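# Place the two closest-weight pistons into the steel tray

## Task

Of the five pistons, find the pair whose weights are most nearly equal and set both inside the steel parts tray. None of the remaining three may touch the tray or hang over it. The tray must end up lying flat on the bench. Everything has to stay in place without the robot holding it. Finish by opening the grippers and moving the arms away.

## Robot and tools

Robot: two 6-joint arms with parallel grippers, named left_arm and right_arm. They face each other across the table. left_arm's base sits at (+0.125, +0.541, +0.119) m with quat_wxyz (+0.437, 0, 0, -0.899). right_arm's base sits at (-0.159, -0.503, +0.134) m with quat_wxyz (+0.611, 0, 0, +0.792). The names are just labels and do not refer to the left or right of any picture.

Scene frame: origin at the table centre, +z up, table surface at z = +0.020 m, left_arm on the +y side. All printed gripper poses and velocities use this frame. The printed hand position may be off from the real one, especially when the arm is stretched far out.

Gripper geometry: fingers extend along the gripper's +x axis and close along its y axis. end_effector_position is the point between the finger pads, roughly 3 to 4 cm short of the fingertips. The pad gap is 0.088 m when fully open.

Tool execute_actions, argument actions: a list holding one item or nothing.
- Empty list: returns the current state and moves nothing.
- Action: {"rows": [...], "steps": n}. n is 1 to 15 control steps of 1/30 s each, default 15. Each row is used for one step. If there are fewer rows than steps, the final row repeats.
- Wait: {"steps": n} with n up to 300. It adds no command. It returns once that many steps have passed since the previous result, and time spent replying counts toward them.
- Optional pictures (boolean) turns the camera images on or off. They are on by default.

Each row has exactly 14 numbers, each in [-1, 1], and both arms are always included. The first 7 are for left_arm: waist, shoulder, elbow, wrist pitch, wrist yaw, wrist roll, then gripper opening. The next 7 are the same for right_arm.

The six joint numbers are offsets, not poses. They are measured from that arm's joint angles in the most recent result that listed them. Before any such result exists, and for later calls inside the same reply, they are measured from where the arm is when the action begins. They are not measured from the previous row. So a row of all-zero joint numbers pulls the arm back to that reference; it is not a pause. Scaling: 1.0 equals 0.9615 rad for waist, shoulder and elbow, 1.713 rad for wrist pitch, 1.767 for wrist yaw and 1.728 for wrist roll.

Joint ranges in rad, in the same order: waist -3.054 to 3.054, shoulder 0.000 to 3.142, elbow 0.000 to 2.356, wrist pitch -1.571 to 1.571, wrist yaw -1.571 to 1.571, wrist roll -3.142 to 3.142. A command more than 0.010 rad past a range end is refused, and the robot receives nothing. Real ends can differ from these by up to 0.010 rad. A joint driven into its end stops there, and the result may show "joint sent to its limit"; that line can refer to an earlier action. If the line is missing, that does not prove the joint has room left.

The opening number is absolute. +1 is fully open, and empty fingers close together at about -0.80; numbers below that do nothing more. A full close takes at least about 0.5 s. grip_measured reports the finger opening on the same scale. It carries a fixed per-gripper error of up to about 1 mm. When squeezing something hard, it reads up to about 0.061 narrower than the pads really are. To hold a part, command about 0.07 below grip_measured; use a smaller gap for a lighter grip. Parts under about 3 mm thick get less force. Each pad pushes with at most about 34 to 49 N and can spike on first contact.

Motion: each joint's target can lead its measured angle by at most 0.211 rad (waist, shoulder, elbow), 0.213 (wrist pitch), 0.267 (wrist yaw) or 0.228 (wrist roll) per step. If an arm's targets would put the gripper more than 70 mm from where it is, all of that arm's targets are pulled back proportionally. Friction may stop joints early or ignore tiny moves, especially at long reach, so check the Joint positions lines after each move. Between calls the arms keep heading for the last row sent until they have nearly stopped, or until a step is HELD. Only a new action pushes them further. The simulation keeps running while you compose a reply.

Result lines: the per-arm state gives the pose and velocities. Joint positions and Joint velocities list the six joints (rad, rad/s) and then the pad gap (m, m/s). HELD marks steps where your row was partly or wholly not sent. "joint command not followed" means a clearance check altered or blocked joint targets, while the rest of the row still ran. MOTOR HOT appears from 50 °C. At 95 °C an OVER-TEMPERATURE FAULT holds the arm, and if it does not cool within 30 to 60 s the arm and its gripper go limp. A TORQUE FAULT happens when contact torque reaches a joint's load limit: the arm freezes for 10 s and skips the rest of that call. Load limits in N m are waist 16.8, shoulder 20.8, elbow 20.8, wrist pitch 5.49, wrist yaw 5.47, wrist roll 5.13, and a carried part's weight counts toward them.

Replying without any tool call ends everything.

Avoid: arm-to-arm collisions or pressing, which can end the scene; dropping, slipping, slamming or shoving parts hard; and anything leaving the table, which fails the job. Parts held when something tugs them, or loose parts that get nudged, may shift, so recheck them. Before finishing, open both grippers and move clear, so the result holds without the robot.

Each tool is called after "Call:" in YAML: its name, and indented under it one key for each argument.

## Session

Call:
execute_actions:
  actions: []

Scene clock: 0.00 s of 12600.00 s.
left_arm: end_effector_position=(+0.3136, +0.0837, +0.2523) grip_measured=+0.824 end_effector_quat_wxyz=(+0.447, +0.746, -0.022, -0.493) end_effector_velocity=(-0.001, +0.003, -0.002) end_effector_angular_velocity=(+0.017, -0.005, -0.003) | right_arm: end_effector_position=(+0.0481, -0.4325, +0.3196) grip_measured=+0.821 end_effector_quat_wxyz=(+0.049, -0.896, -0.065, +0.437) end_effector_velocity=(-0.001, -0.002, -0.001) end_effector_angular_velocity=(-0.012, +0.003, -0.001)
Joint positions: left_arm=[ 0.945  1.93   1.459 -0.405 -0.371  1.326  0.079] | right_arm=[-1.445  0.804  0.811 -0.899  0.08  -2.812  0.079]
Joint velocities: left_arm=[-0.002 -0.002 -0.007 -0.007 -0.007  0.007  0.   ] | right_arm=[-0.002 -0.002 -0.002 -0.007  0.007 -0.007 -0.   ]
Motor temperatures (°C, as the motors report them): left_arm=[23 25 30 29 22 21] | right_arm=[22 39 27 25 23 25]
Heat: left arm: hottest elbow 30 °C (+0.0 °C/min); right arm: hottest shoulder 39 °C (+0.0 °C/min).

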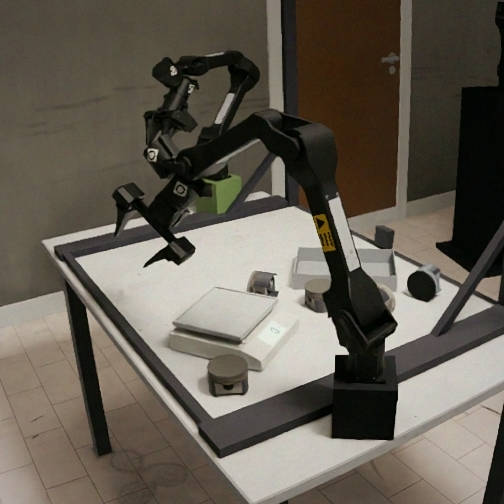

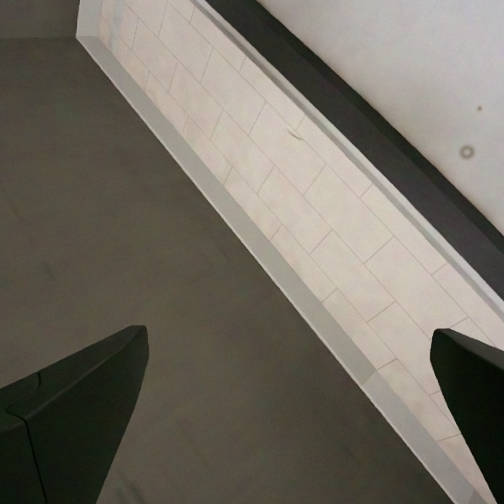

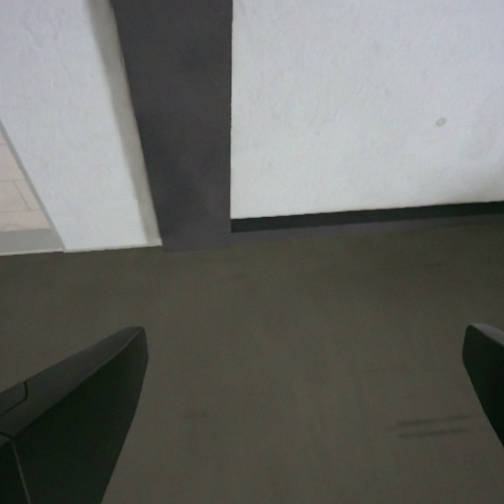

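Call:
execute_actions:
  actions:
    - {"rows":[[-0.1,-0.55,-0.06,-0.476,0.21,-0.767,1,0,0,0,0,0,0,0.82]]}
  pictures: false

Call:
execute_actions:
  actions:
    - {"steps":20}

Call:
execute_actions:
  actions:
    - {"rows":[[-0.95,0,0,0,0,0,1,0,0,0,0,0,0,0.82]]}
  pictures: false

Call:
execute_actions:
  actions:
    - {"steps":14}

Scene clock: 5.23 s of 12600.00 s.
left_arm: end_effector_position=(+0.1808, +0.2412, +0.3510) grip_measured=+0.984 end_effector_quat_wxyz=(+0.564, +0.471, +0.298, -0.610) end_effector_velocity=(-0.020, +0.084, -0.039) end_effector_angular_velocity=(+0.255, +0.953, +1.902) | right_arm: end_effector_position=(+0.0481, -0.4325, +0.3196) grip_measured=+0.821 end_effector_quat_wxyz=(+0.049, -0.896, -0.065, +0.437) end_effector_velocity=(-0.004, -0.001, -0.004) end_effector_angular_velocity=(-0.009, +0.026, +0.008)
Joint positions: left_arm=[ 0.846  1.386  1.418 -1.175 -0.005  0.407  0.087] | right_arm=[-1.445  0.804  0.811 -0.899  0.08  -2.812  0.079]
Joint velocities: left_arm=[-0.002 -0.002 -0.002 -0.432  0.022 -2.103  0.   ] | right_arm=[-0.002  0.002 -0.002 -0.022 -0.007 -0.007 -0.   ]
Motor temperatures (°C, as the motors report them): left_arm=[23 27 31 29 22 21] | right_arm=[22 38 27 26 23 25]
Heat: left arm: hottest elbow 31 °C (+11.5 °C/min); right arm: hottest shoulder 38 °C (-11.5 °C/min).
Steps of this call (steps 1 to 90: nothing new was sent; then 1.73 s passed at rest; steps 91 to 105: all 15 steps of this action). Readings (joint positions):
91: left_arm=[0.944 1.910 1.456 -0.430 -0.332 1.284] | right_arm=[-1.445 0.804 0.811 -0.899 0.080 -2.812]
92: left_arm=[0.935 1.884 1.445 -0.490 -0.269 1.231] | right_arm=[-1.445 0.804 0.811 -0.899 0.080 -2.812]
94: left_arm=[0.902 1.812 1.423 -0.593 -0.156 1.129] | right_arm=[-1.445 0.804 0.811 -0.899 0.080 -2.812]
98: left_arm=[0.848 1.620 1.418 -0.809 -0.038 0.891] | right_arm=[-1.445 0.804 0.811 -0.899 0.080 -2.812]
105: the state above

Scene clock: 5.90 s of 12600.00 s.
left_arm: end_effector_position=(+0.1790, +0.2495, +0.3427) grip_measured=+0.985 end_effector_quat_wxyz=(+0.634, +0.364, +0.433, -0.528) end_effector_velocity=(+0.000, +0.001, -0.000) end_effector_angular_velocity=(+0.009, -0.008, -0.007) | right_arm: end_effector_position=(+0.0481, -0.4325, +0.3196) grip_measured=+0.821 end_effector_quat_wxyz=(+0.049, -0.896, -0.065, +0.437) end_effector_velocity=(-0.002, -0.000, -0.002) end_effector_angular_velocity=(+0.007, +0.010, -0.004)
Joint positions: left_arm=[ 0.846  1.394  1.411 -1.218 -0.003  0.003  0.087] | right_arm=[-1.445  0.804  0.811 -0.899  0.08  -2.812  0.079]
Joint velocities: left_arm=[-0.002  0.002  0.002 -0.007 -0.007  0.007 -0.   ] | right_arm=[-0.002 -0.002 -0.002 -0.007 -0.007  0.007 -0.   ]
Motor temperatures (°C, as the motors report them): left_arm=[23 27 31 29 22 21] | right_arm=[22 38 27 26 23 25]
Heat: left arm: hottest elbow 31 °C (+10.2 °C/min); right arm: hottest shoulder 38 °C (-10.2 °C/min).
Steps of this call (steps 1 to 20: the robot went on to your last target). Readings (joint positions):
1: left_arm=[0.846 1.387 1.418 -1.186 -0.004 0.337] | right_arm=[-1.445 0.804 0.811 -0.899 0.080 -2.812]
2: left_arm=[0.846 1.391 1.415 -1.196 -0.004 0.267] | right_arm=[-1.445 0.804 0.811 -0.899 0.080 -2.812]
4: left_arm=[0.846 1.394 1.411 -1.211 -0.003 0.135] | right_arm=[-1.445 0.804 0.811 -0.899 0.080 -2.812]
8: left_arm=[0.846 1.394 1.411 -1.216 -0.003 0.029] | right_arm=[-1.445 0.804 0.811 -0.899 0.080 -2.812]
20: the state above

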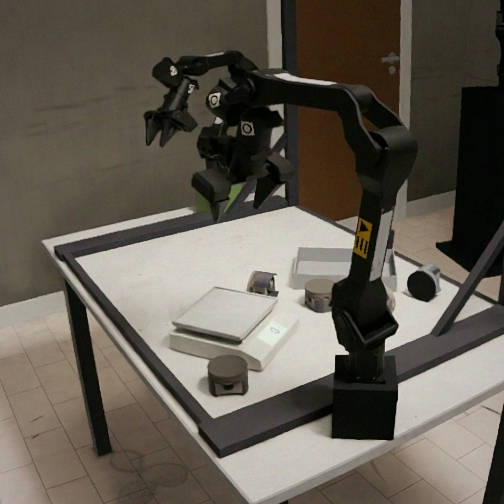

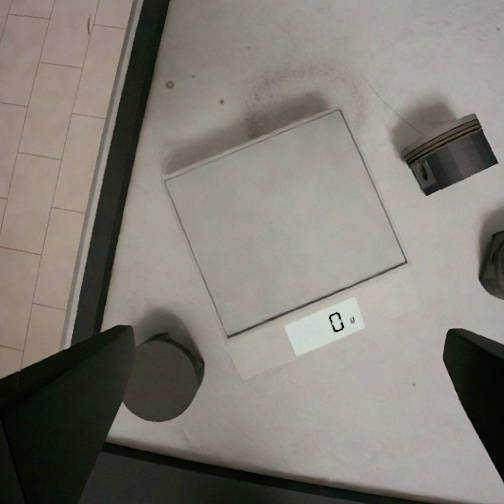

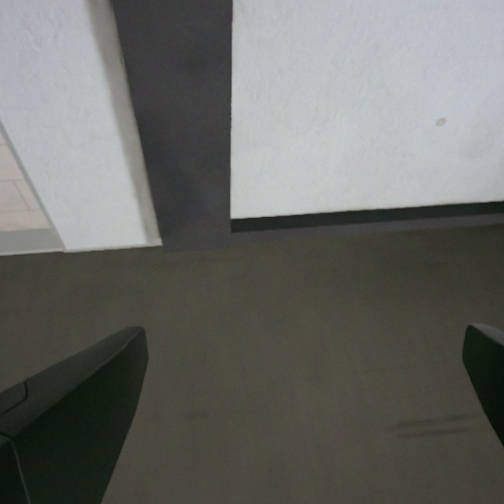

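Scene clock: 6.40 s of 12600.00 s.
left_arm: end_effector_position=(-0.0649, +0.3136, +0.3427) grip_measured=+0.985 end_effector_quat_wxyz=(+0.348, +0.512, +0.240, -0.748) end_effector_velocity=(-0.189, +0.161, -0.001) end_effector_angular_velocity=(+0.003, -0.008, -0.833) | right_arm: end_effector_position=(+0.0481, -0.4325, +0.3196) grip_measured=+0.821 end_effector_quat_wxyz=(+0.049, -0.896, -0.065, +0.437) end_effector_velocity=(-0.004, -0.001, -0.004) end_effector_angular_velocity=(-0.016, +0.019, +0.019)
Joint positions: left_arm=[-0.029  1.394  1.411 -1.218  0.004  0.002  0.087] | right_arm=[-1.445  0.804  0.811 -0.899  0.08  -2.812  0.079]
Joint velocities: left_arm=[-0.842 -0.002 -0.002 -0.007 -0.007 -0.007  0.   ] | right_arm=[-0.002 -0.002 -0.002 -0.022 -0.007 -0.022 -0.   ]
Motor temperatures (°C, as the motors report them): left_arm=[23 27 31 29 22 21] | right_arm=[22 38 27 26 23 25]
Heat: left arm: hottest elbow 31 °C (+9.4 °C/min); right arm: hottest shoulder 38 °C (-9.4 °C/min).
Steps of this call (steps 1 to 15: all 15 steps of this action). Readings (joint positions):
1: left_arm=[0.825 1.394 1.411 -1.218 -0.017 0.000] | right_arm=[-1.445 0.804 0.811 -0.899 0.080 -2.812]
2: left_arm=[0.772 1.394 1.411 -1.218 -0.017 -0.000] | right_arm=[-1.445 0.804 0.811 -0.899 0.080 -2.812]
4: left_arm=[0.640 1.394 1.411 -1.218 -0.005 -0.000] | right_arm=[-1.445 0.804 0.811 -0.899 0.080 -2.812]
8: left_arm=[0.378 1.394 1.411 -1.218 -0.004 0.001] | right_arm=[-1.445 0.804 0.811 -0.899 0.080 -2.812]
15: the state above

Scene clock: 6.87 s of 12600.00 s.
left_arm: end_effector_position=(-0.0721, +0.3198, +0.3427) grip_measured=+0.985 end_effector_quat_wxyz=(+0.337, +0.516, +0.230, -0.753) end_effector_velocity=(+0.006, +0.006, -0.003) end_effector_angular_velocity=(+0.025, -0.028, +0.007) | right_arm: end_effector_position=(+0.0481, -0.4325, +0.3196) grip_measured=+0.821 end_effector_quat_wxyz=(+0.049, -0.896, -0.065, +0.437) end_effector_velocity=(-0.002, -0.002, -0.003) end_effector_angular_velocity=(-0.014, +0.008, -0.001)
Joint positions: left_arm=[-0.063  1.394  1.411 -1.218 -0.     0.002  0.087] | right_arm=[-1.445  0.804  0.811 -0.899  0.08  -2.812  0.079]
Joint velocities: left_arm=[-0.002 -0.002 -0.002 -0.037 -0.007 -0.007 -0.   ] | right_arm=[-0.002 -0.002 -0.007 -0.007  0.007 -0.007 -0.   ]
Motor temperatures (°C, as the motors report them): left_arm=[23 27 31 29 22 21] | right_arm=[22 38 28 26 23 25]
Heat: left arm: hottest elbow 31 °C (+8.7 °C/min); right arm: hottest shoulder 38 °C (-8.7 °C/min).
Steps of this call (steps 1 to 14: the robot went on to your last target). Readings (joint positions):
1: left_arm=[-0.050 1.394 1.411 -1.218 0.004 0.002] | right_arm=[-1.445 0.804 0.811 -0.899 0.080 -2.812]
2: left_arm=[-0.059 1.394 1.411 -1.218 0.004 0.002] | right_arm=[-1.445 0.804 0.811 -0.899 0.080 -2.812]
4: left_arm=[-0.062 1.394 1.411 -1.218 0.001 0.002] | right_arm=[-1.445 0.804 0.811 -0.899 0.080 -2.812]
8: left_arm=[-0.063 1.394 1.411 -1.218 -0.000 0.002] | right_arm=[-1.445 0.804 0.811 -0.899 0.080 -2.812]
14: the state above

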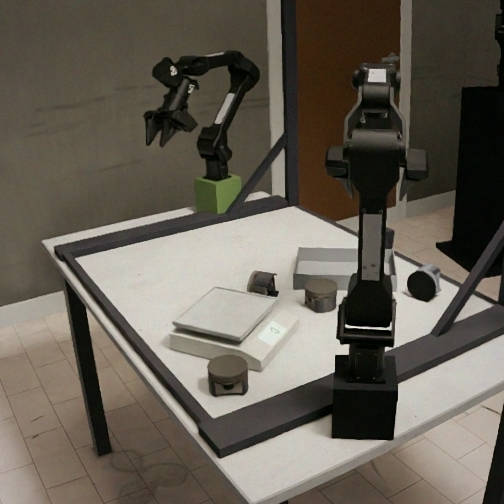

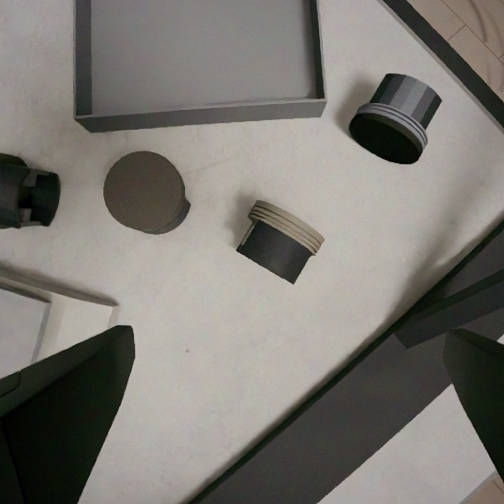

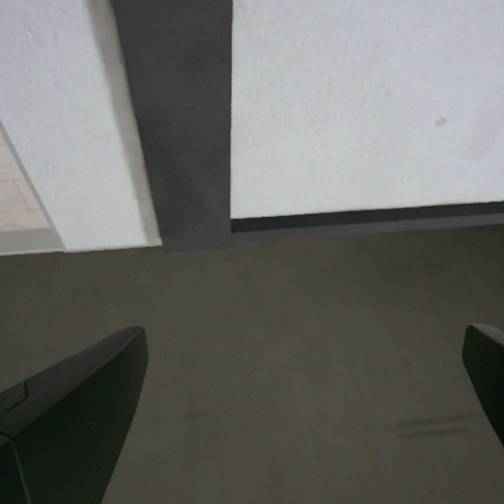

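Call:
execute_actions:
  actions:
    - {"rows":[[0.296,0.79,0.11,0.17,0,0.14,1,0,0,0,0,0,0,0.82]]}
  pictures: false

Call:
execute_actions:
  actions:
    - {"steps":18}

Scene clock: 17.90 s of 12600.00 s.
left_arm: end_effector_position=(-0.0496, +0.1748, +0.1643) grip_measured=+0.985 end_effector_quat_wxyz=(+0.326, +0.611, +0.280, -0.666) end_effector_velocity=(+0.029, +0.066, -0.510) end_effector_angular_velocity=(+1.176, -0.558, -0.040) | right_arm: end_effector_position=(+0.0481, -0.4325, +0.3196) grip_measured=+0.821 end_effector_quat_wxyz=(+0.049, -0.896, -0.065, +0.437) end_effector_velocity=(-0.002, +0.002, -0.003) end_effector_angular_velocity=(+0.007, +0.017, +0.017)
Joint positions: left_arm=[ 0.219  2.054  1.514 -0.929 -0.001  0.239  0.087] | right_arm=[-1.445  0.804  0.811 -0.899  0.08  -2.812  0.079]
Joint velocities: left_arm=[-0.002  1.321 -0.002  0.022  0.007  0.037 -0.   ] | right_arm=[-0.002  0.002 -0.002 -0.007 -0.022 -0.007 -0.   ]
Motor temperatures (°C, as the motors report them): left_arm=[23 27 32 29 22 21] | right_arm=[22 37 29 27 23 25]
Heat: left arm: hottest elbow 32 °C (+6.7 °C/min); right arm: hottest shoulder 37 °C (-6.7 °C/min).
Steps of this call (steps 1 to 30: the robot went on to your last target; steps 31 to 100: nothing new was sent; then 7.20 s passed at rest; steps 101 to 115: all 15 steps of this action). Readings (joint positions):
101: left_arm=[-0.050 1.414 1.419 -1.208 0.008 0.038] | right_arm=[-1.445 0.804 0.811 -0.899 0.080 -2.812]
102: left_arm=[-0.017 1.440 1.437 -1.159 0.010 0.084] | right_arm=[-1.445 0.804 0.811 -0.899 0.080 -2.812]
104: left_arm=[0.063 1.515 1.478 -1.056 0.006 0.144] | right_arm=[-1.445 0.804 0.811 -0.899 0.080 -2.812]
108: left_arm=[0.185 1.696 1.509 -0.962 -0.001 0.212] | right_arm=[-1.445 0.804 0.811 -0.899 0.080 -2.812]
115: the state above

Scene clock: 18.50 s of 12600.00 s.
left_arm: end_effector_position=(-0.0469, +0.1804, +0.1283) grip_measured=+0.985 end_effector_quat_wxyz=(+0.305, +0.637, +0.299, -0.642) end_effector_velocity=(-0.002, -0.000, +0.000) end_effector_angular_velocity=(-0.003, +0.010, -0.010) | right_arm: end_effector_position=(+0.0481, -0.4325, +0.3196) grip_measured=+0.821 end_effector_quat_wxyz=(+0.049, -0.896, -0.065, +0.437) end_effector_velocity=(-0.003, +0.002, -0.001) end_effector_angular_velocity=(+0.019, +0.010, +0.006)
Joint positions: left_arm=[ 0.219  2.149  1.515 -0.926 -0.001  0.242  0.087] | right_arm=[-1.445  0.804  0.811 -0.899  0.08  -2.812  0.079]
Joint velocities: left_arm=[-0.002 -0.002 -0.002  0.007  0.007  0.007  0.   ] | right_arm=[-0.002 -0.007 -0.002 -0.007 -0.022  0.007 -0.   ]
Motor temperatures (°C, as the motors report them): left_arm=[23 27 32 29 22 21] | right_arm=[22 37 29 27 23 25]
Heat: left arm: hottest elbow 32 °C (+6.5 °C/min); right arm: hottest shoulder 37 °C (-6.5 °C/min).
Steps of this call (steps 1 to 18: the robot went on to your last target). Readings (joint positions):
1: left_arm=[0.219 2.092 1.514 -0.929 -0.001 0.240] | right_arm=[-1.445 0.804 0.811 -0.899 0.080 -2.812]
2: left_arm=[0.219 2.121 1.512 -0.929 -0.001 0.241] | right_arm=[-1.445 0.804 0.811 -0.899 0.080 -2.812]
4: left_arm=[0.219 2.149 1.510 -0.929 -0.001 0.241] | right_arm=[-1.445 0.804 0.811 -0.899 0.080 -2.812]
8: left_arm=[0.219 2.149 1.514 -0.927 -0.001 0.242] | right_arm=[-1.445 0.804 0.811 -0.899 0.080 -2.812]
18: the state above

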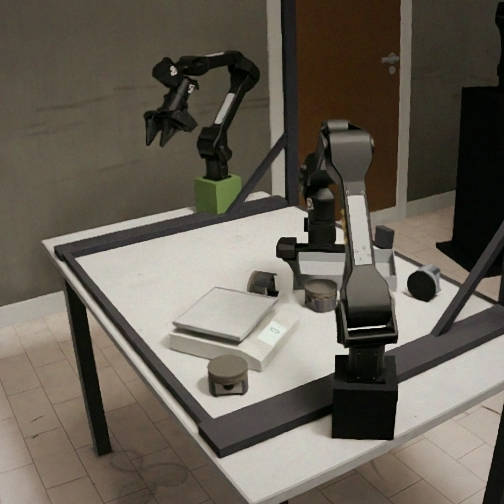

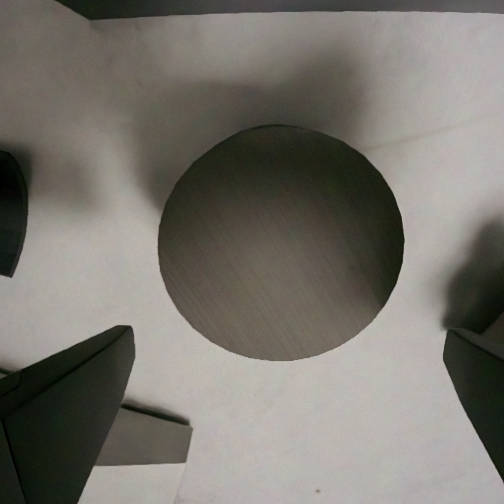

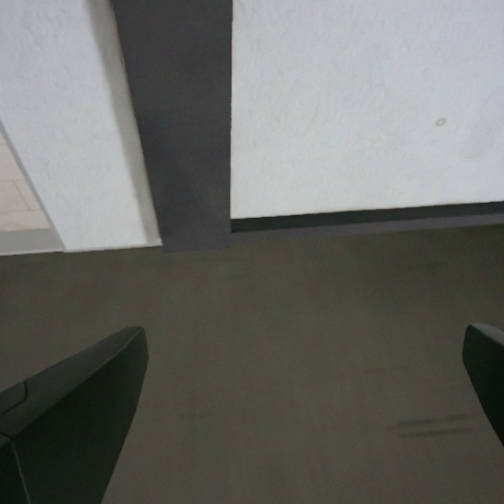

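Call:
execute_actions:
  actions:
    - {"rows":[[-0.012,0.025,0.02,0.005,0,0,1,0,0,0,0,0,0,0.82],[-0.012,0.05,0.04,0.01,0,0,1,0,0,0,0,0,0,0.82],[-0.012,0.075,0.06,0.015,0,0,1,0,0,0,0,0,0,0.82],[-0.012,0.1,0.075,0.022,0,0,1,0,0,0,0,0,0,0.82],[-0.012,0.125,0.085,0.03,0,0,1,0,0,0,0,0,0,0.82],[-0.012,0.15,0.085,0.037,0,0,1,0,0,0,0,0,0,0.82],[-0.012,0.175,0.085,0.044,0,0,1,0,0,0,0,0,0,0.82]]}
  pictures: false

Call:
execute_actions:
  actions:
    - {"rows":[[0,0,0,0,0,0,0.5,0,0,0,0,0,0,0.82]],"steps":12}

Call:
zoom_image:
  camera: "cam_high"
  region: [240,210,400,340]

Scene clock: 27.10 s of 12600.00 s.
left_arm: end_effector_position=(-0.0596, +0.1620, +0.0845) grip_measured=+0.985 end_effector_quat_wxyz=(+0.300, +0.640, +0.299, -0.641) end_effector_velocity=(-0.008, -0.011, +0.001) end_effector_angular_velocity=(-0.047, +0.031, +0.020) | right_arm: end_effector_position=(+0.0481, -0.4325, +0.3196) grip_measured=+0.821 end_effector_quat_wxyz=(+0.049, -0.896, -0.065, +0.437) end_effector_velocity=(-0.004, -0.001, -0.003) end_effector_angular_velocity=(-0.006, +0.017, +0.008)
Joint positions: left_arm=[ 0.211  2.306  1.591 -0.854 -0.001  0.242  0.087] | right_arm=[-1.445  0.804  0.811 -0.899  0.08  -2.812  0.079]
Joint velocities: left_arm=[-0.002  0.002  0.007  0.051  0.007 -0.022 -0.   ] | right_arm=[-0.002 -0.007 -0.002 -0.022 -0.007 -0.007 -0.   ]
Motor temperatures (°C, as the motors report them): left_arm=[23 29 32 29 22 21] | right_arm=[22 37 30 27 23 25]
Heat: left arm: hottest elbow 32 °C (+4.4 °C/min); right arm: hottest shoulder 37 °C (-4.4 °C/min).
Steps of this call (steps 1 to 15: the robot went on to your last target; steps 16 to 90: nothing new was sent; then 5.10 s passed at rest; steps 91 to 105: all 15 steps of this action). Readings (joint positions):
91: left_arm=[0.219 2.150 1.516 -0.926 -0.001 0.242] | right_arm=[-1.445 0.804 0.811 -0.899 0.080 -2.812]
92: left_arm=[0.218 2.155 1.521 -0.926 -0.001 0.242] | right_arm=[-1.445 0.804 0.811 -0.899 0.080 -2.812]
94: left_arm=[0.215 2.179 1.548 -0.910 -0.001 0.242] | right_arm=[-1.445 0.804 0.811 -0.899 0.080 -2.812]
98: left_arm=[0.211 2.257 1.590 -0.864 -0.001 0.242] | right_arm=[-1.445 0.804 0.811 -0.899 0.080 -2.812]
105: the state above

Scene clock: 27.50 s of 12600.00 s.
left_arm: end_effector_position=(-0.0597, +0.1615, +0.0846) grip_measured=+0.586 end_effector_quat_wxyz=(+0.301, +0.640, +0.298, -0.641) end_effector_velocity=(+0.002, +0.005, +0.000) end_effector_angular_velocity=(+0.017, -0.016, +0.020) | right_arm: end_effector_position=(+0.0481, -0.4325, +0.3196) grip_measured=+0.821 end_effector_quat_wxyz=(+0.049, -0.896, -0.065, +0.437) end_effector_velocity=(-0.002, +0.003, +0.000) end_effector_angular_velocity=(+0.010, +0.007, +0.022)
Joint positions: left_arm=[ 0.211  2.306  1.591 -0.853 -0.003  0.242  0.068] | right_arm=[-1.445  0.804  0.811 -0.899  0.08  -2.812  0.079]
Joint velocities: left_arm=[-0.002 -0.002 -0.002 -0.022 -0.007 -0.022 -0.   ] | right_arm=[ 0.002 -0.002  0.002 -0.007 -0.022 -0.007 -0.   ]
Motor temperatures (°C, as the motors report them): left_arm=[23 29 32 29 22 21] | right_arm=[22 37 30 27 23 25]
Heat: left arm: hottest elbow 32 °C (+4.4 °C/min); right arm: hottest shoulder 37 °C (-4.4 °C/min).
Steps of this call (steps 1 to 12: all 12 steps of this action). Readings (joint positions):
1: left_arm=[0.211 2.306 1.591 -0.852 -0.001 0.242] | right_arm=[-1.445 0.804 0.811 -0.899 0.080 -2.812]
2: left_arm=[0.211 2.306 1.591 -0.852 -0.001 0.242] | right_arm=[-1.445 0.804 0.811 -0.899 0.080 -2.812]
4: left_arm=[0.211 2.306 1.591 -0.852 -0.003 0.242] | right_arm=[-1.445 0.804 0.811 -0.899 0.080 -2.812]
8: left_arm=[0.211 2.306 1.591 -0.853 -0.003 0.242] | right_arm=[-1.445 0.804 0.811 -0.899 0.080 -2.812]
12: the state above

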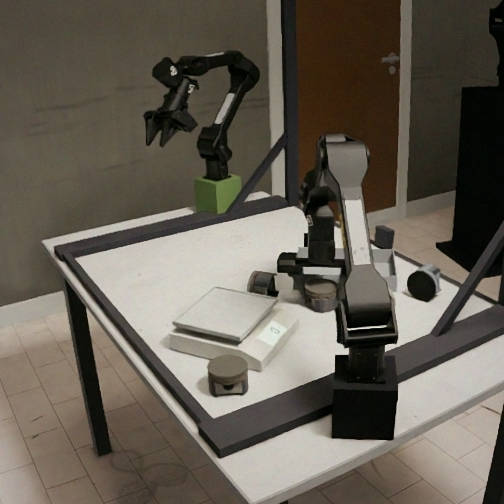

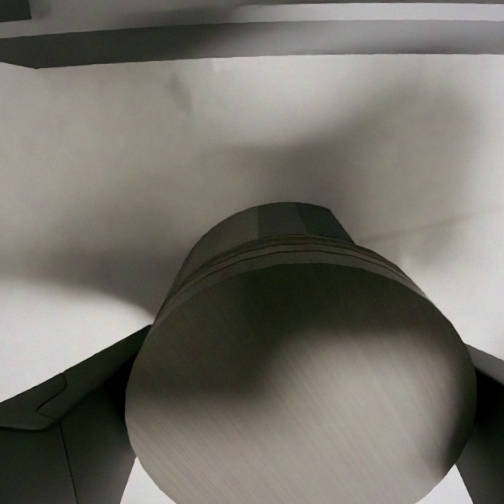

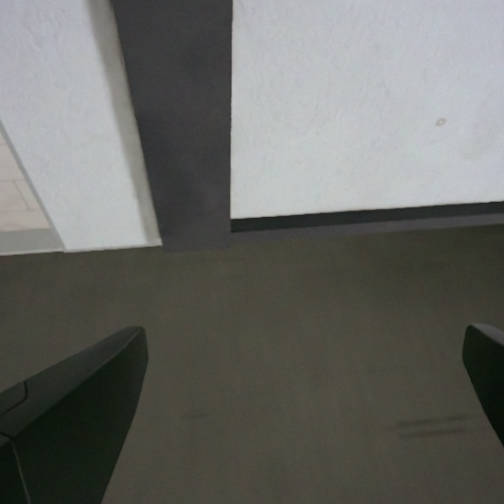

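Region (240, 210, 400, 340) of cam_high's 504x504 image, scaled by 3.150, with more detail than that image has; it fills the top 410 rows of this view, and the rest is white.

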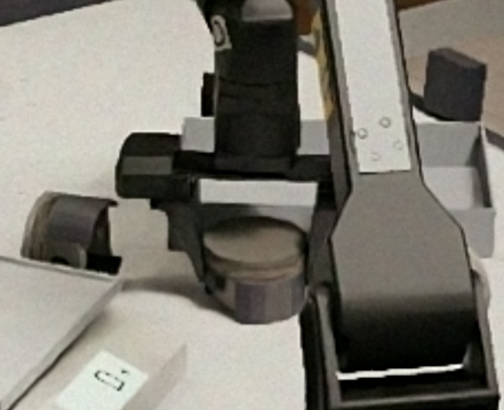

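Call:
execute_actions:
  actions:
    - {"rows":[[0,-0.03,0,-0.018,0,0,0.5,0,0,0,0,0,0,0.82],[0,-0.06,0.01,-0.036,0,0,0.5,0,0,0,0,0,0,0.82],[0,-0.1,0.02,-0.06,0,0,0.5,0,0,0,0,0,0,0.82],[0,-0.14,0.025,-0.085,0,0,0.5,0,0,0,0,0,0,0.82],[0,-0.18,0.025,-0.11,0,0,0.5,0,0,0,0,0,0,0.82],[0,-0.21,0.025,-0.13,0,0,0.5,0,0,0,0,0,0,0.82],[0,-0.235,0.025,-0.142,0,0,0.5,0,0,0,0,0,0,0.82],[0,-0.235,0.025,-0.142,0,0,0.5,0,0,0,0,0,0,0.82],[0,-0.235,0.025,-0.142,0,0,0.5,0,0,0,0,0,0,0.82],[0.04,-0.235,0.025,-0.142,0,0,0.5,0,0,0,0,0,0,0.82],[0.09,-0.235,0.025,-0.142,0,0,0.5,0,0,0,0,0,0,0.82],[0.514,-0.235,0.025,-0.142,0,0,0.5,0,0,0,0,0,0,0.82]]}
  pictures: false

Call:
execute_actions:
  actions:
    - {"steps":20}

Scene clock: 37.37 s of 12600.00 s.
left_arm: end_effector_position=(+0.0063, +0.1583, +0.1810) grip_measured=+0.586 end_effector_quat_wxyz=(+0.354, +0.606, +0.343, -0.625) end_effector_velocity=(+0.598, -0.165, -0.002) end_effector_angular_velocity=(+0.049, -0.130, +1.517) | right_arm: end_effector_position=(+0.0481, -0.4325, +0.3196) grip_measured=+0.821 end_effector_quat_wxyz=(+0.049, -0.896, -0.065, +0.437) end_effector_velocity=(-0.002, -0.003, -0.002) end_effector_angular_velocity=(-0.021, +0.001, +0.010)
Joint positions: left_arm=[ 0.367  2.076  1.62  -1.085  0.007  0.242  0.068] | right_arm=[-1.445  0.804  0.811 -0.899  0.08  -2.812  0.079]
Joint velocities: left_arm=[ 1.507 -0.002 -0.007 -0.081 -0.11  -0.007 -0.   ] | right_arm=[-0.002 -0.007 -0.007 -0.007  0.007 -0.022 -0.   ]
Motor temperatures (°C, as the motors report them): left_arm=[23 32 32 28 22 21] | right_arm=[22 36 30 28 23 25]
Heat: left arm: hottest shoulder 32 °C (+3.2 °C/min); right arm: hottest shoulder 36 °C (-4.8 °C/min).
Steps of this call (steps 1 to 15: the robot went on to your last target; steps 16 to 90: nothing new was sent; then 6.37 s passed at rest; steps 91 to 105: all 15 steps of this action). Readings (joint positions):
91: left_arm=[0.211 2.306 1.591 -0.856 -0.003 0.242] | right_arm=[-1.445 0.804 0.811 -0.899 0.080 -2.812]
92: left_arm=[0.211 2.301 1.591 -0.868 -0.003 0.242] | right_arm=[-1.445 0.804 0.811 -0.899 0.080 -2.812]
94: left_arm=[0.211 2.276 1.591 -0.929 -0.003 0.242] | right_arm=[-1.445 0.804 0.811 -0.899 0.080 -2.812]
98: left_arm=[0.211 2.161 1.594 -1.053 -0.003 0.242] | right_arm=[-1.445 0.804 0.811 -0.899 0.080 -2.812]
105: the state above

Scene clock: 38.03 s of 12600.00 s.
left_arm: end_effector_position=(+0.1404, +0.1432, +0.1797) grip_measured=+0.586 end_effector_quat_wxyz=(+0.451, +0.546, +0.441, -0.551) end_effector_velocity=(-0.000, -0.002, +0.002) end_effector_angular_velocity=(-0.012, +0.007, +0.010) | right_arm: end_effector_position=(+0.0481, -0.4325, +0.3196) grip_measured=+0.821 end_effector_quat_wxyz=(+0.049, -0.896, -0.065, +0.437) end_effector_velocity=(-0.005, +0.002, -0.004) end_effector_angular_velocity=(-0.006, +0.023, +0.033)
Joint positions: left_arm=[ 0.702  2.079  1.619 -1.095 -0.003  0.242  0.068] | right_arm=[-1.445  0.804  0.811 -0.899  0.08  -2.812  0.079]
Joint velocities: left_arm=[ 0.002 -0.002  0.002  0.007  0.007 -0.007 -0.   ] | right_arm=[ 0.002 -0.002 -0.002 -0.022 -0.022 -0.022 -0.   ]
Motor temperatures (°C, as the motors report them): left_arm=[23 32 32 28 22 21] | right_arm=[22 36 30 28 23 25]
Heat: left arm: hottest shoulder 32 °C (+3.2 °C/min); right arm: hottest shoulder 36 °C (-4.7 °C/min).
Steps of this call (steps 1 to 20: the robot went on to your last target). Readings (joint positions):
1: left_arm=[0.418 2.078 1.620 -1.088 0.004 0.242] | right_arm=[-1.445 0.804 0.811 -0.899 0.080 -2.812]
2: left_arm=[0.471 2.079 1.619 -1.089 0.002 0.242] | right_arm=[-1.445 0.804 0.811 -0.899 0.080 -2.812]
4: left_arm=[0.579 2.079 1.619 -1.090 0.001 0.242] | right_arm=[-1.445 0.804 0.811 -0.899 0.080 -2.812]
8: left_arm=[0.724 2.079 1.619 -1.093 -0.014 0.242] | right_arm=[-1.445 0.804 0.811 -0.899 0.080 -2.812]
20: the state above

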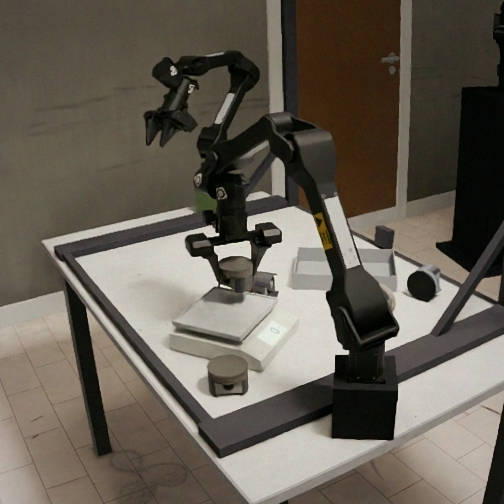

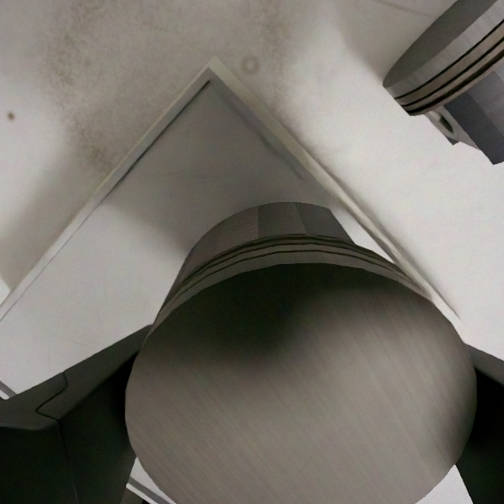

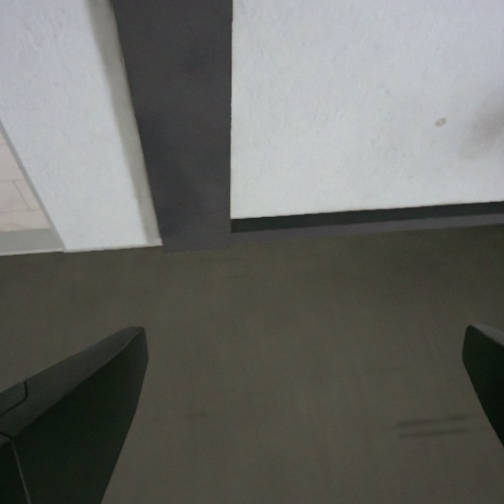

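Call:
execute_actions:
  actions:
    - {"rows":[[0.02,0.004,-0.012,0.006,0,0,0.5,0,0,0,0,0,0,0.82],[0.04,0.008,-0.024,0.013,0,0,0.5,0,0,0,0,0,0,0.82],[0.04,0.012,-0.036,0.02,0,0,0.5,0,0,0,0,0,0,0.82],[0.04,0.016,-0.048,0.027,0,0,0.5,0,0,0,0,0,0,0.82],[0.04,0.02,-0.06,0.034,0,0,0.5,0,0,0,0,0,0,0.82],[0.04,0.025,-0.072,0.041,0,0,0.5,0,0,0,0,0,0,0.82],[0.04,0.03,-0.082,0.048,0,0,0.5,0,0,0,0,0,0,0.82],[0.04,0.034,-0.092,0.054,0,0,0.5,0,0,0,0,0,0,0.82]]}

Call:
zoom_image:
  camera: "cam_high"
  region: [160,230,320,380]

Scene clock: 46.83 s of 12600.00 s.
left_arm: end_effector_position=(+0.1559, +0.1493, +0.1518) grip_measured=+0.586 end_effector_quat_wxyz=(+0.458, +0.540, +0.456, -0.539) end_effector_velocity=(-0.002, -0.004, +0.000) end_effector_angular_velocity=(-0.022, +0.006, -0.010) | right_arm: end_effector_position=(+0.0481, -0.4325, +0.3196) grip_measured=+0.821 end_effector_quat_wxyz=(+0.049, -0.896, -0.065, +0.437) end_effector_velocity=(-0.002, -0.002, -0.003) end_effector_angular_velocity=(-0.014, +0.008, -0.001)
Joint positions: left_arm=[ 0.742  2.101  1.538 -1.007 -0.003  0.242  0.068] | right_arm=[-1.445  0.804  0.811 -0.899  0.08  -2.812  0.079]
Joint velocities: left_arm=[-0.002 -0.002 -0.002  0.022  0.007  0.007 -0.   ] | right_arm=[-0.002 -0.002 -0.007 -0.007  0.007 -0.007 -0.   ]
Motor temperatures (°C, as the motors report them): left_arm=[23 34 33 28 22 21] | right_arm=[22 36 31 28 23 25]
Heat: left arm: hottest shoulder 34 °C (+5.1 °C/min); right arm: hottest shoulder 36 °C (-3.8 °C/min).
Steps of this call (steps 1 to 15: the robot went on to your last target; steps 16 to 160: nothing new was sent; then 2.97 s passed at rest; steps 161 to 175: all 15 steps of this action). Readings (joint positions):
161: left_arm=[0.703 2.091 1.608 -1.096 -0.003 0.242] | right_arm=[-1.445 0.804 0.811 -0.899 0.080 -2.812]
162: left_arm=[0.706 2.091 1.607 -1.092 -0.002 0.242] | right_arm=[-1.445 0.804 0.811 -0.899 0.080 -2.812]
164: left_arm=[0.721 2.091 1.600 -1.070 -0.001 0.242] | right_arm=[-1.445 0.804 0.811 -0.899 0.080 -2.812]
168: left_arm=[0.742 2.092 1.562 -1.029 -0.003 0.242] | right_arm=[-1.445 0.804 0.811 -0.899 0.080 -2.812]
175: the state above

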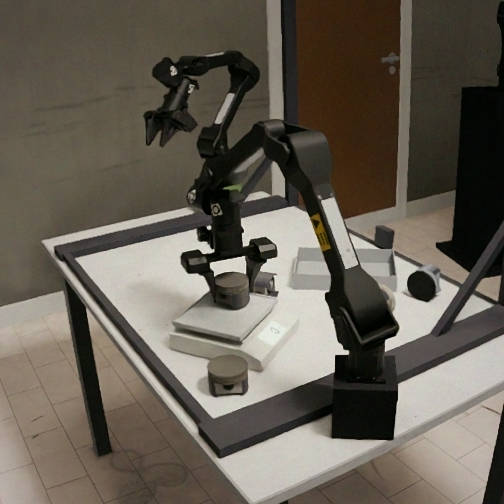

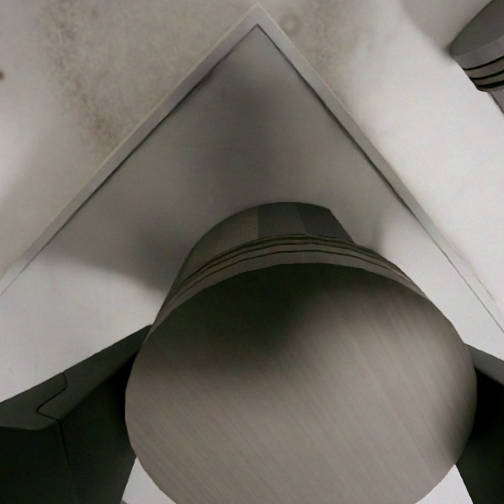

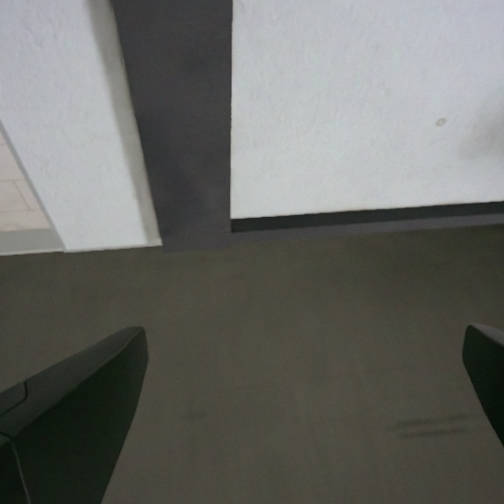

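Region (160, 230, 320, 380) of cam_high's 504x504 image, scaled by 3.150, with more detail than that image has; it fills the top 472 rows of this view, and the rest is white.

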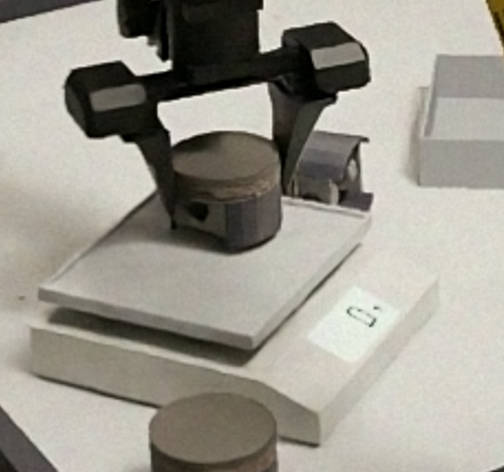

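Call:
execute_actions:
  actions: []

Scene clock: 60.00 s of 12600.00 s.
left_arm: end_effector_position=(+0.1559, +0.1488, +0.1518) grip_measured=+0.586 end_effector_quat_wxyz=(+0.459, +0.539, +0.456, -0.539) end_effector_velocity=(-0.002, +0.002, +0.000) end_effector_angular_velocity=(+0.007, +0.008, -0.010) | right_arm: end_effector_position=(+0.0481, -0.4325, +0.3196) grip_measured=+0.821 end_effector_quat_wxyz=(+0.049, -0.896, -0.065, +0.437) end_effector_velocity=(-0.001, -0.003, -0.001) end_effector_angular_velocity=(-0.012, +0.003, -0.006)
Joint positions: left_arm=[ 0.742  2.101  1.538 -1.004 -0.003  0.242  0.068] | right_arm=[-1.445  0.804  0.811 -0.899  0.08  -2.812  0.079]
Joint velocities: left_arm=[-0.002 -0.002 -0.002 -0.007  0.007  0.007 -0.   ] | right_arm=[-0.007 -0.002 -0.002 -0.007  0.007 -0.007 -0.   ]
Motor temperatures (°C, as the motors report them): left_arm=[23 34 33 28 22 21] | right_arm=[22 36 32 28 23 25]
Heat: left arm: hottest shoulder 34 °C (+4.0 °C/min); right arm: hottest shoulder 36 °C (-3.0 °C/min).
Steps of this call (steps 1 to 15: the robot went on to your last target; steps 16 to 90: nothing new was sent; then 10.17 s passed at rest). Readings (joint positions):
1: left_arm=[0.742 2.101 1.538 -1.005 -0.003 0.242] | right_arm=[-1.445 0.804 0.811 -0.899 0.080 -2.812]
2: left_arm=[0.742 2.101 1.538 -1.005 -0.003 0.242] | right_arm=[-1.445 0.804 0.811 -0.899 0.080 -2.812]
4: left_arm=[0.742 2.101 1.538 -1.004 -0.003 0.242] | right_arm=[-1.445 0.804 0.811 -0.899 0.080 -2.812]
8: left_arm=[0.742 2.101 1.538 -1.004 -0.003 0.242] | right_arm=[-1.445 0.804 0.811 -0.899 0.080 -2.812]
90: the state above
All arms were judged still, so your last target was given up. Only a new action makes them travel on or press farther. Fingers that are still opening or closing keep moving.

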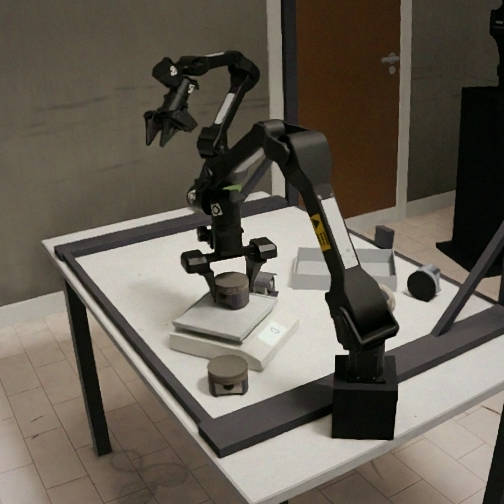

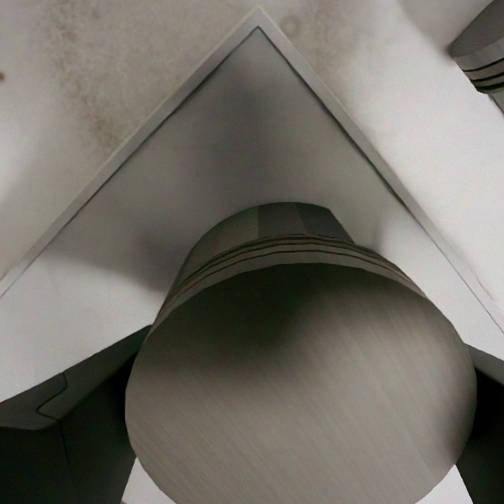

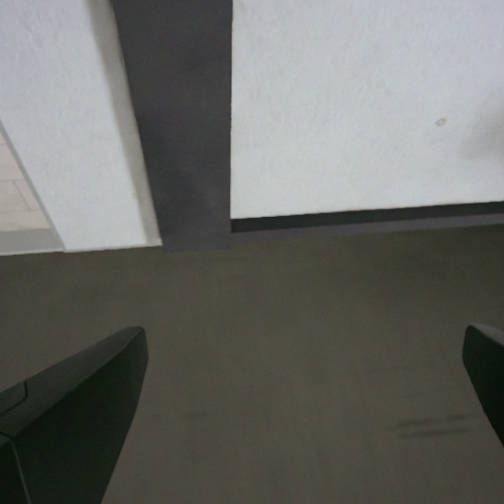

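Call:
execute_actions:
  actions:
    - {"rows":[[0,0,-0.012,0.006,0,0,0.5,0,0,0,0,0,0,0.82],[0,0,-0.028,0.015,0,0,0.5,0,0,0,0,0,0,0.82]],"steps":15}

Call:
zoom_image:
  camera: "cam_high"
  region: [160, 230, 320, 380]

Scene clock: 65.30 s of 12600.00 s.
left_arm: end_effector_position=(+0.1559, +0.1496, +0.1471) grip_measured=+0.586 end_effector_quat_wxyz=(+0.460, +0.539, +0.455, -0.540) end_effector_velocity=(+0.002, +0.002, +0.000) end_effector_angular_velocity=(+0.009, -0.021, +0.005) | right_arm: end_effector_position=(+0.0481, -0.4325, +0.3196) grip_measured=+0.821 end_effector_quat_wxyz=(+0.049, -0.896, -0.065, +0.437) end_effector_velocity=(-0.002, -0.000, -0.002) end_effector_angular_velocity=(-0.002, +0.008, +0.008)
Joint positions: left_arm=[ 0.742  2.101  1.518 -0.981 -0.003  0.242  0.068] | right_arm=[-1.445  0.804  0.811 -0.899  0.08  -2.812  0.079]
Joint velocities: left_arm=[-0.002 -0.002 -0.002 -0.007 -0.022 -0.007 -0.   ] | right_arm=[-0.002 -0.002 -0.002 -0.007 -0.007 -0.007 -0.   ]
Motor temperatures (°C, as the motors report them): left_arm=[23 35 33 28 22 21] | right_arm=[22 36 32 29 23 25]
Heat: left arm: hottest shoulder 35 °C (+4.0 °C/min); right arm: hottest shoulder 36 °C (-2.0 °C/min).
Steps of this call (steps 1 to 90: nothing new was sent; then 1.80 s passed at rest; steps 91 to 105: all 15 steps of this action). Readings (joint positions):
91: left_arm=[0.742 2.101 1.537 -1.003 -0.003 0.242] | right_arm=[-1.445 0.804 0.811 -0.899 0.080 -2.812]
92: left_arm=[0.742 2.101 1.533 -0.997 -0.003 0.242] | right_arm=[-1.445 0.804 0.811 -0.899 0.080 -2.812]
94: left_arm=[0.742 2.101 1.526 -0.987 -0.003 0.242] | right_arm=[-1.445 0.804 0.811 -0.899 0.080 -2.812]
98: left_arm=[0.742 2.101 1.518 -0.983 -0.003 0.242] | right_arm=[-1.445 0.804 0.811 -0.899 0.080 -2.812]
105: the state above

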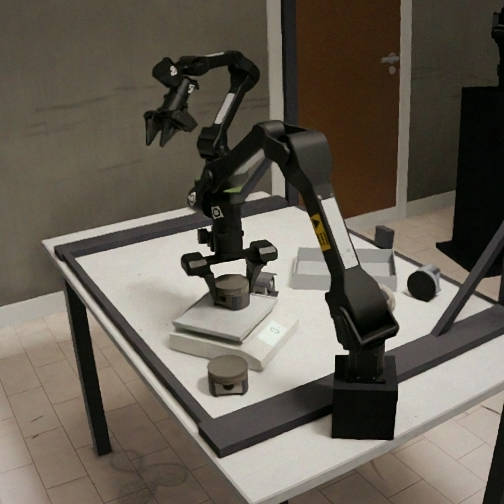

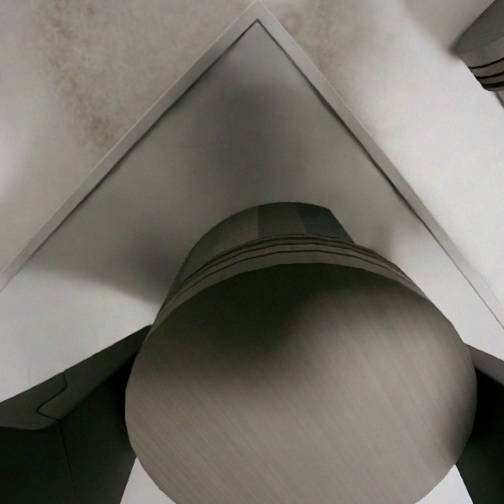

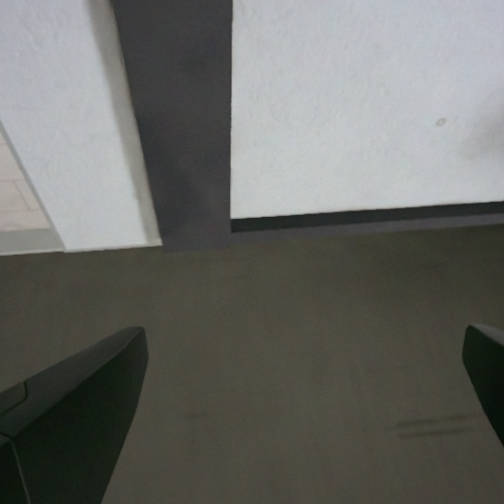

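Region (160, 230, 320, 380) of cam_high's 504x504 image, scaled by 3.150, with more detail than that image has; it fills the top 472 rows of this view, and the rest is white.

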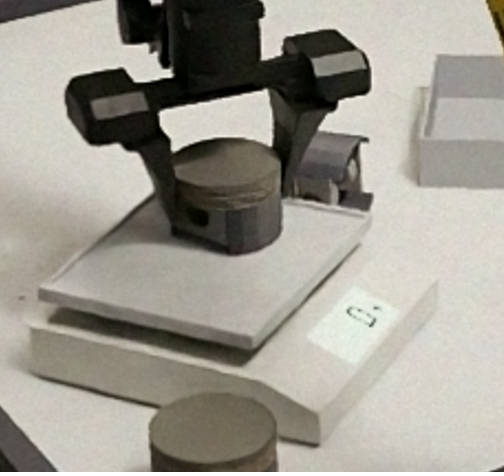

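Call:
execute_actions:
  actions:
    - {"rows":[[0,0,-0.012,0.006,0,0,0.5,0,0,0,0,0,0,0.82],[0,0,-0.028,0.015,0,0,0.5,0,0,0,0,0,0,0.82]],"steps":15}

Call:
zoom_image:
  camera: "cam_high"
  region: [160, 230, 320, 380]

Scene clock: 69.20 s of 12600.00 s.
left_arm: end_effector_position=(+0.1559, +0.1494, +0.1436) grip_measured=+0.586 end_effector_quat_wxyz=(+0.462, +0.537, +0.453, -0.542) end_effector_velocity=(+0.002, +0.003, -0.002) end_effector_angular_velocity=(+0.014, -0.021, +0.005) | right_arm: end_effector_position=(+0.0481, -0.4325, +0.3196) grip_measured=+0.821 end_effector_quat_wxyz=(+0.049, -0.896, -0.065, +0.437) end_effector_velocity=(-0.002, -0.000, -0.002) end_effector_angular_velocity=(-0.002, +0.008, +0.008)
Joint positions: left_arm=[ 0.742  2.101  1.503 -0.96  -0.003  0.242  0.068] | right_arm=[-1.445  0.804  0.811 -0.899  0.08  -2.812  0.079]
Joint velocities: left_arm=[-0.002  0.002 -0.002 -0.007 -0.022 -0.007 -0.   ] | right_arm=[-0.002 -0.002 -0.002 -0.007 -0.007 -0.007 -0.   ]
Motor temperatures (°C, as the motors report them): left_arm=[23 35 33 28 22 21] | right_arm=[22 35 32 29 23 25]
Heat: left arm: hottest shoulder 35 °C (+4.1 °C/min); right arm: hottest shoulder 35 °C (-3.0 °C/min).
Steps of this call (steps 1 to 15: the robot went on to your last target; steps 16 to 90: nothing new was sent; then 0.40 s passed at rest; steps 91 to 105: all 15 steps of this action). Readings (joint positions):
91: left_arm=[0.742 2.101 1.517 -0.979 -0.003 0.242] | right_arm=[-1.445 0.804 0.811 -0.899 0.080 -2.812]
92: left_arm=[0.742 2.101 1.513 -0.973 -0.003 0.242] | right_arm=[-1.445 0.804 0.811 -0.899 0.080 -2.812]
94: left_arm=[0.742 2.101 1.507 -0.963 -0.003 0.242] | right_arm=[-1.445 0.804 0.811 -0.899 0.080 -2.812]
98: left_arm=[0.742 2.101 1.504 -0.960 -0.003 0.242] | right_arm=[-1.445 0.804 0.811 -0.899 0.080 -2.812]
105: the state above

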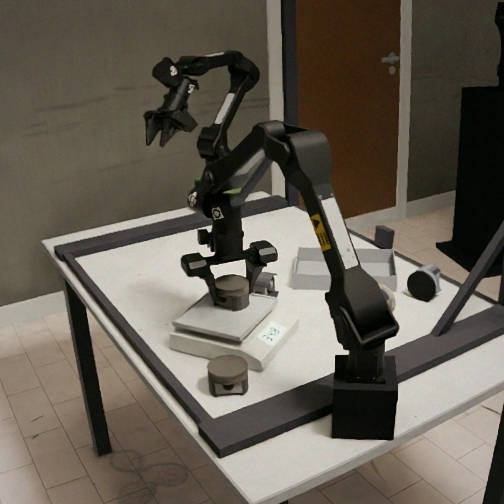

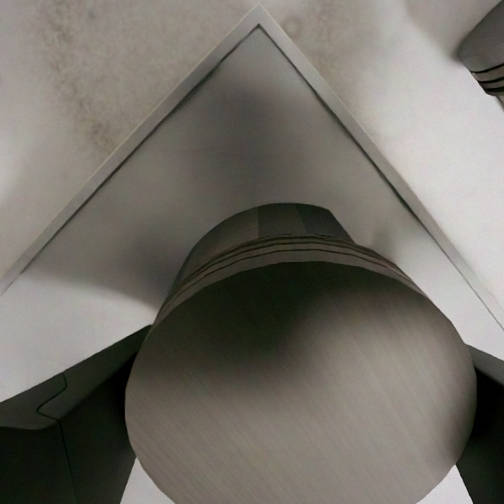

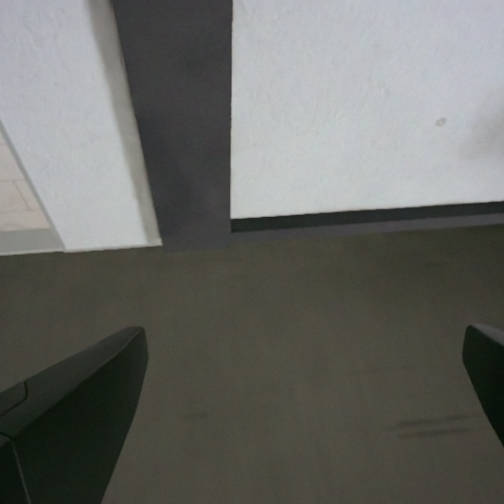

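Region (160, 230, 320, 380) of cam_high's 504x504 image, scaled by 3.150, with more detail than that image has; it fills the top 472 rows of this view, and the rest is white.

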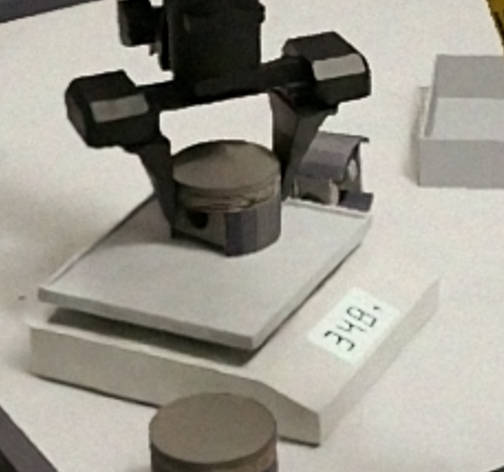

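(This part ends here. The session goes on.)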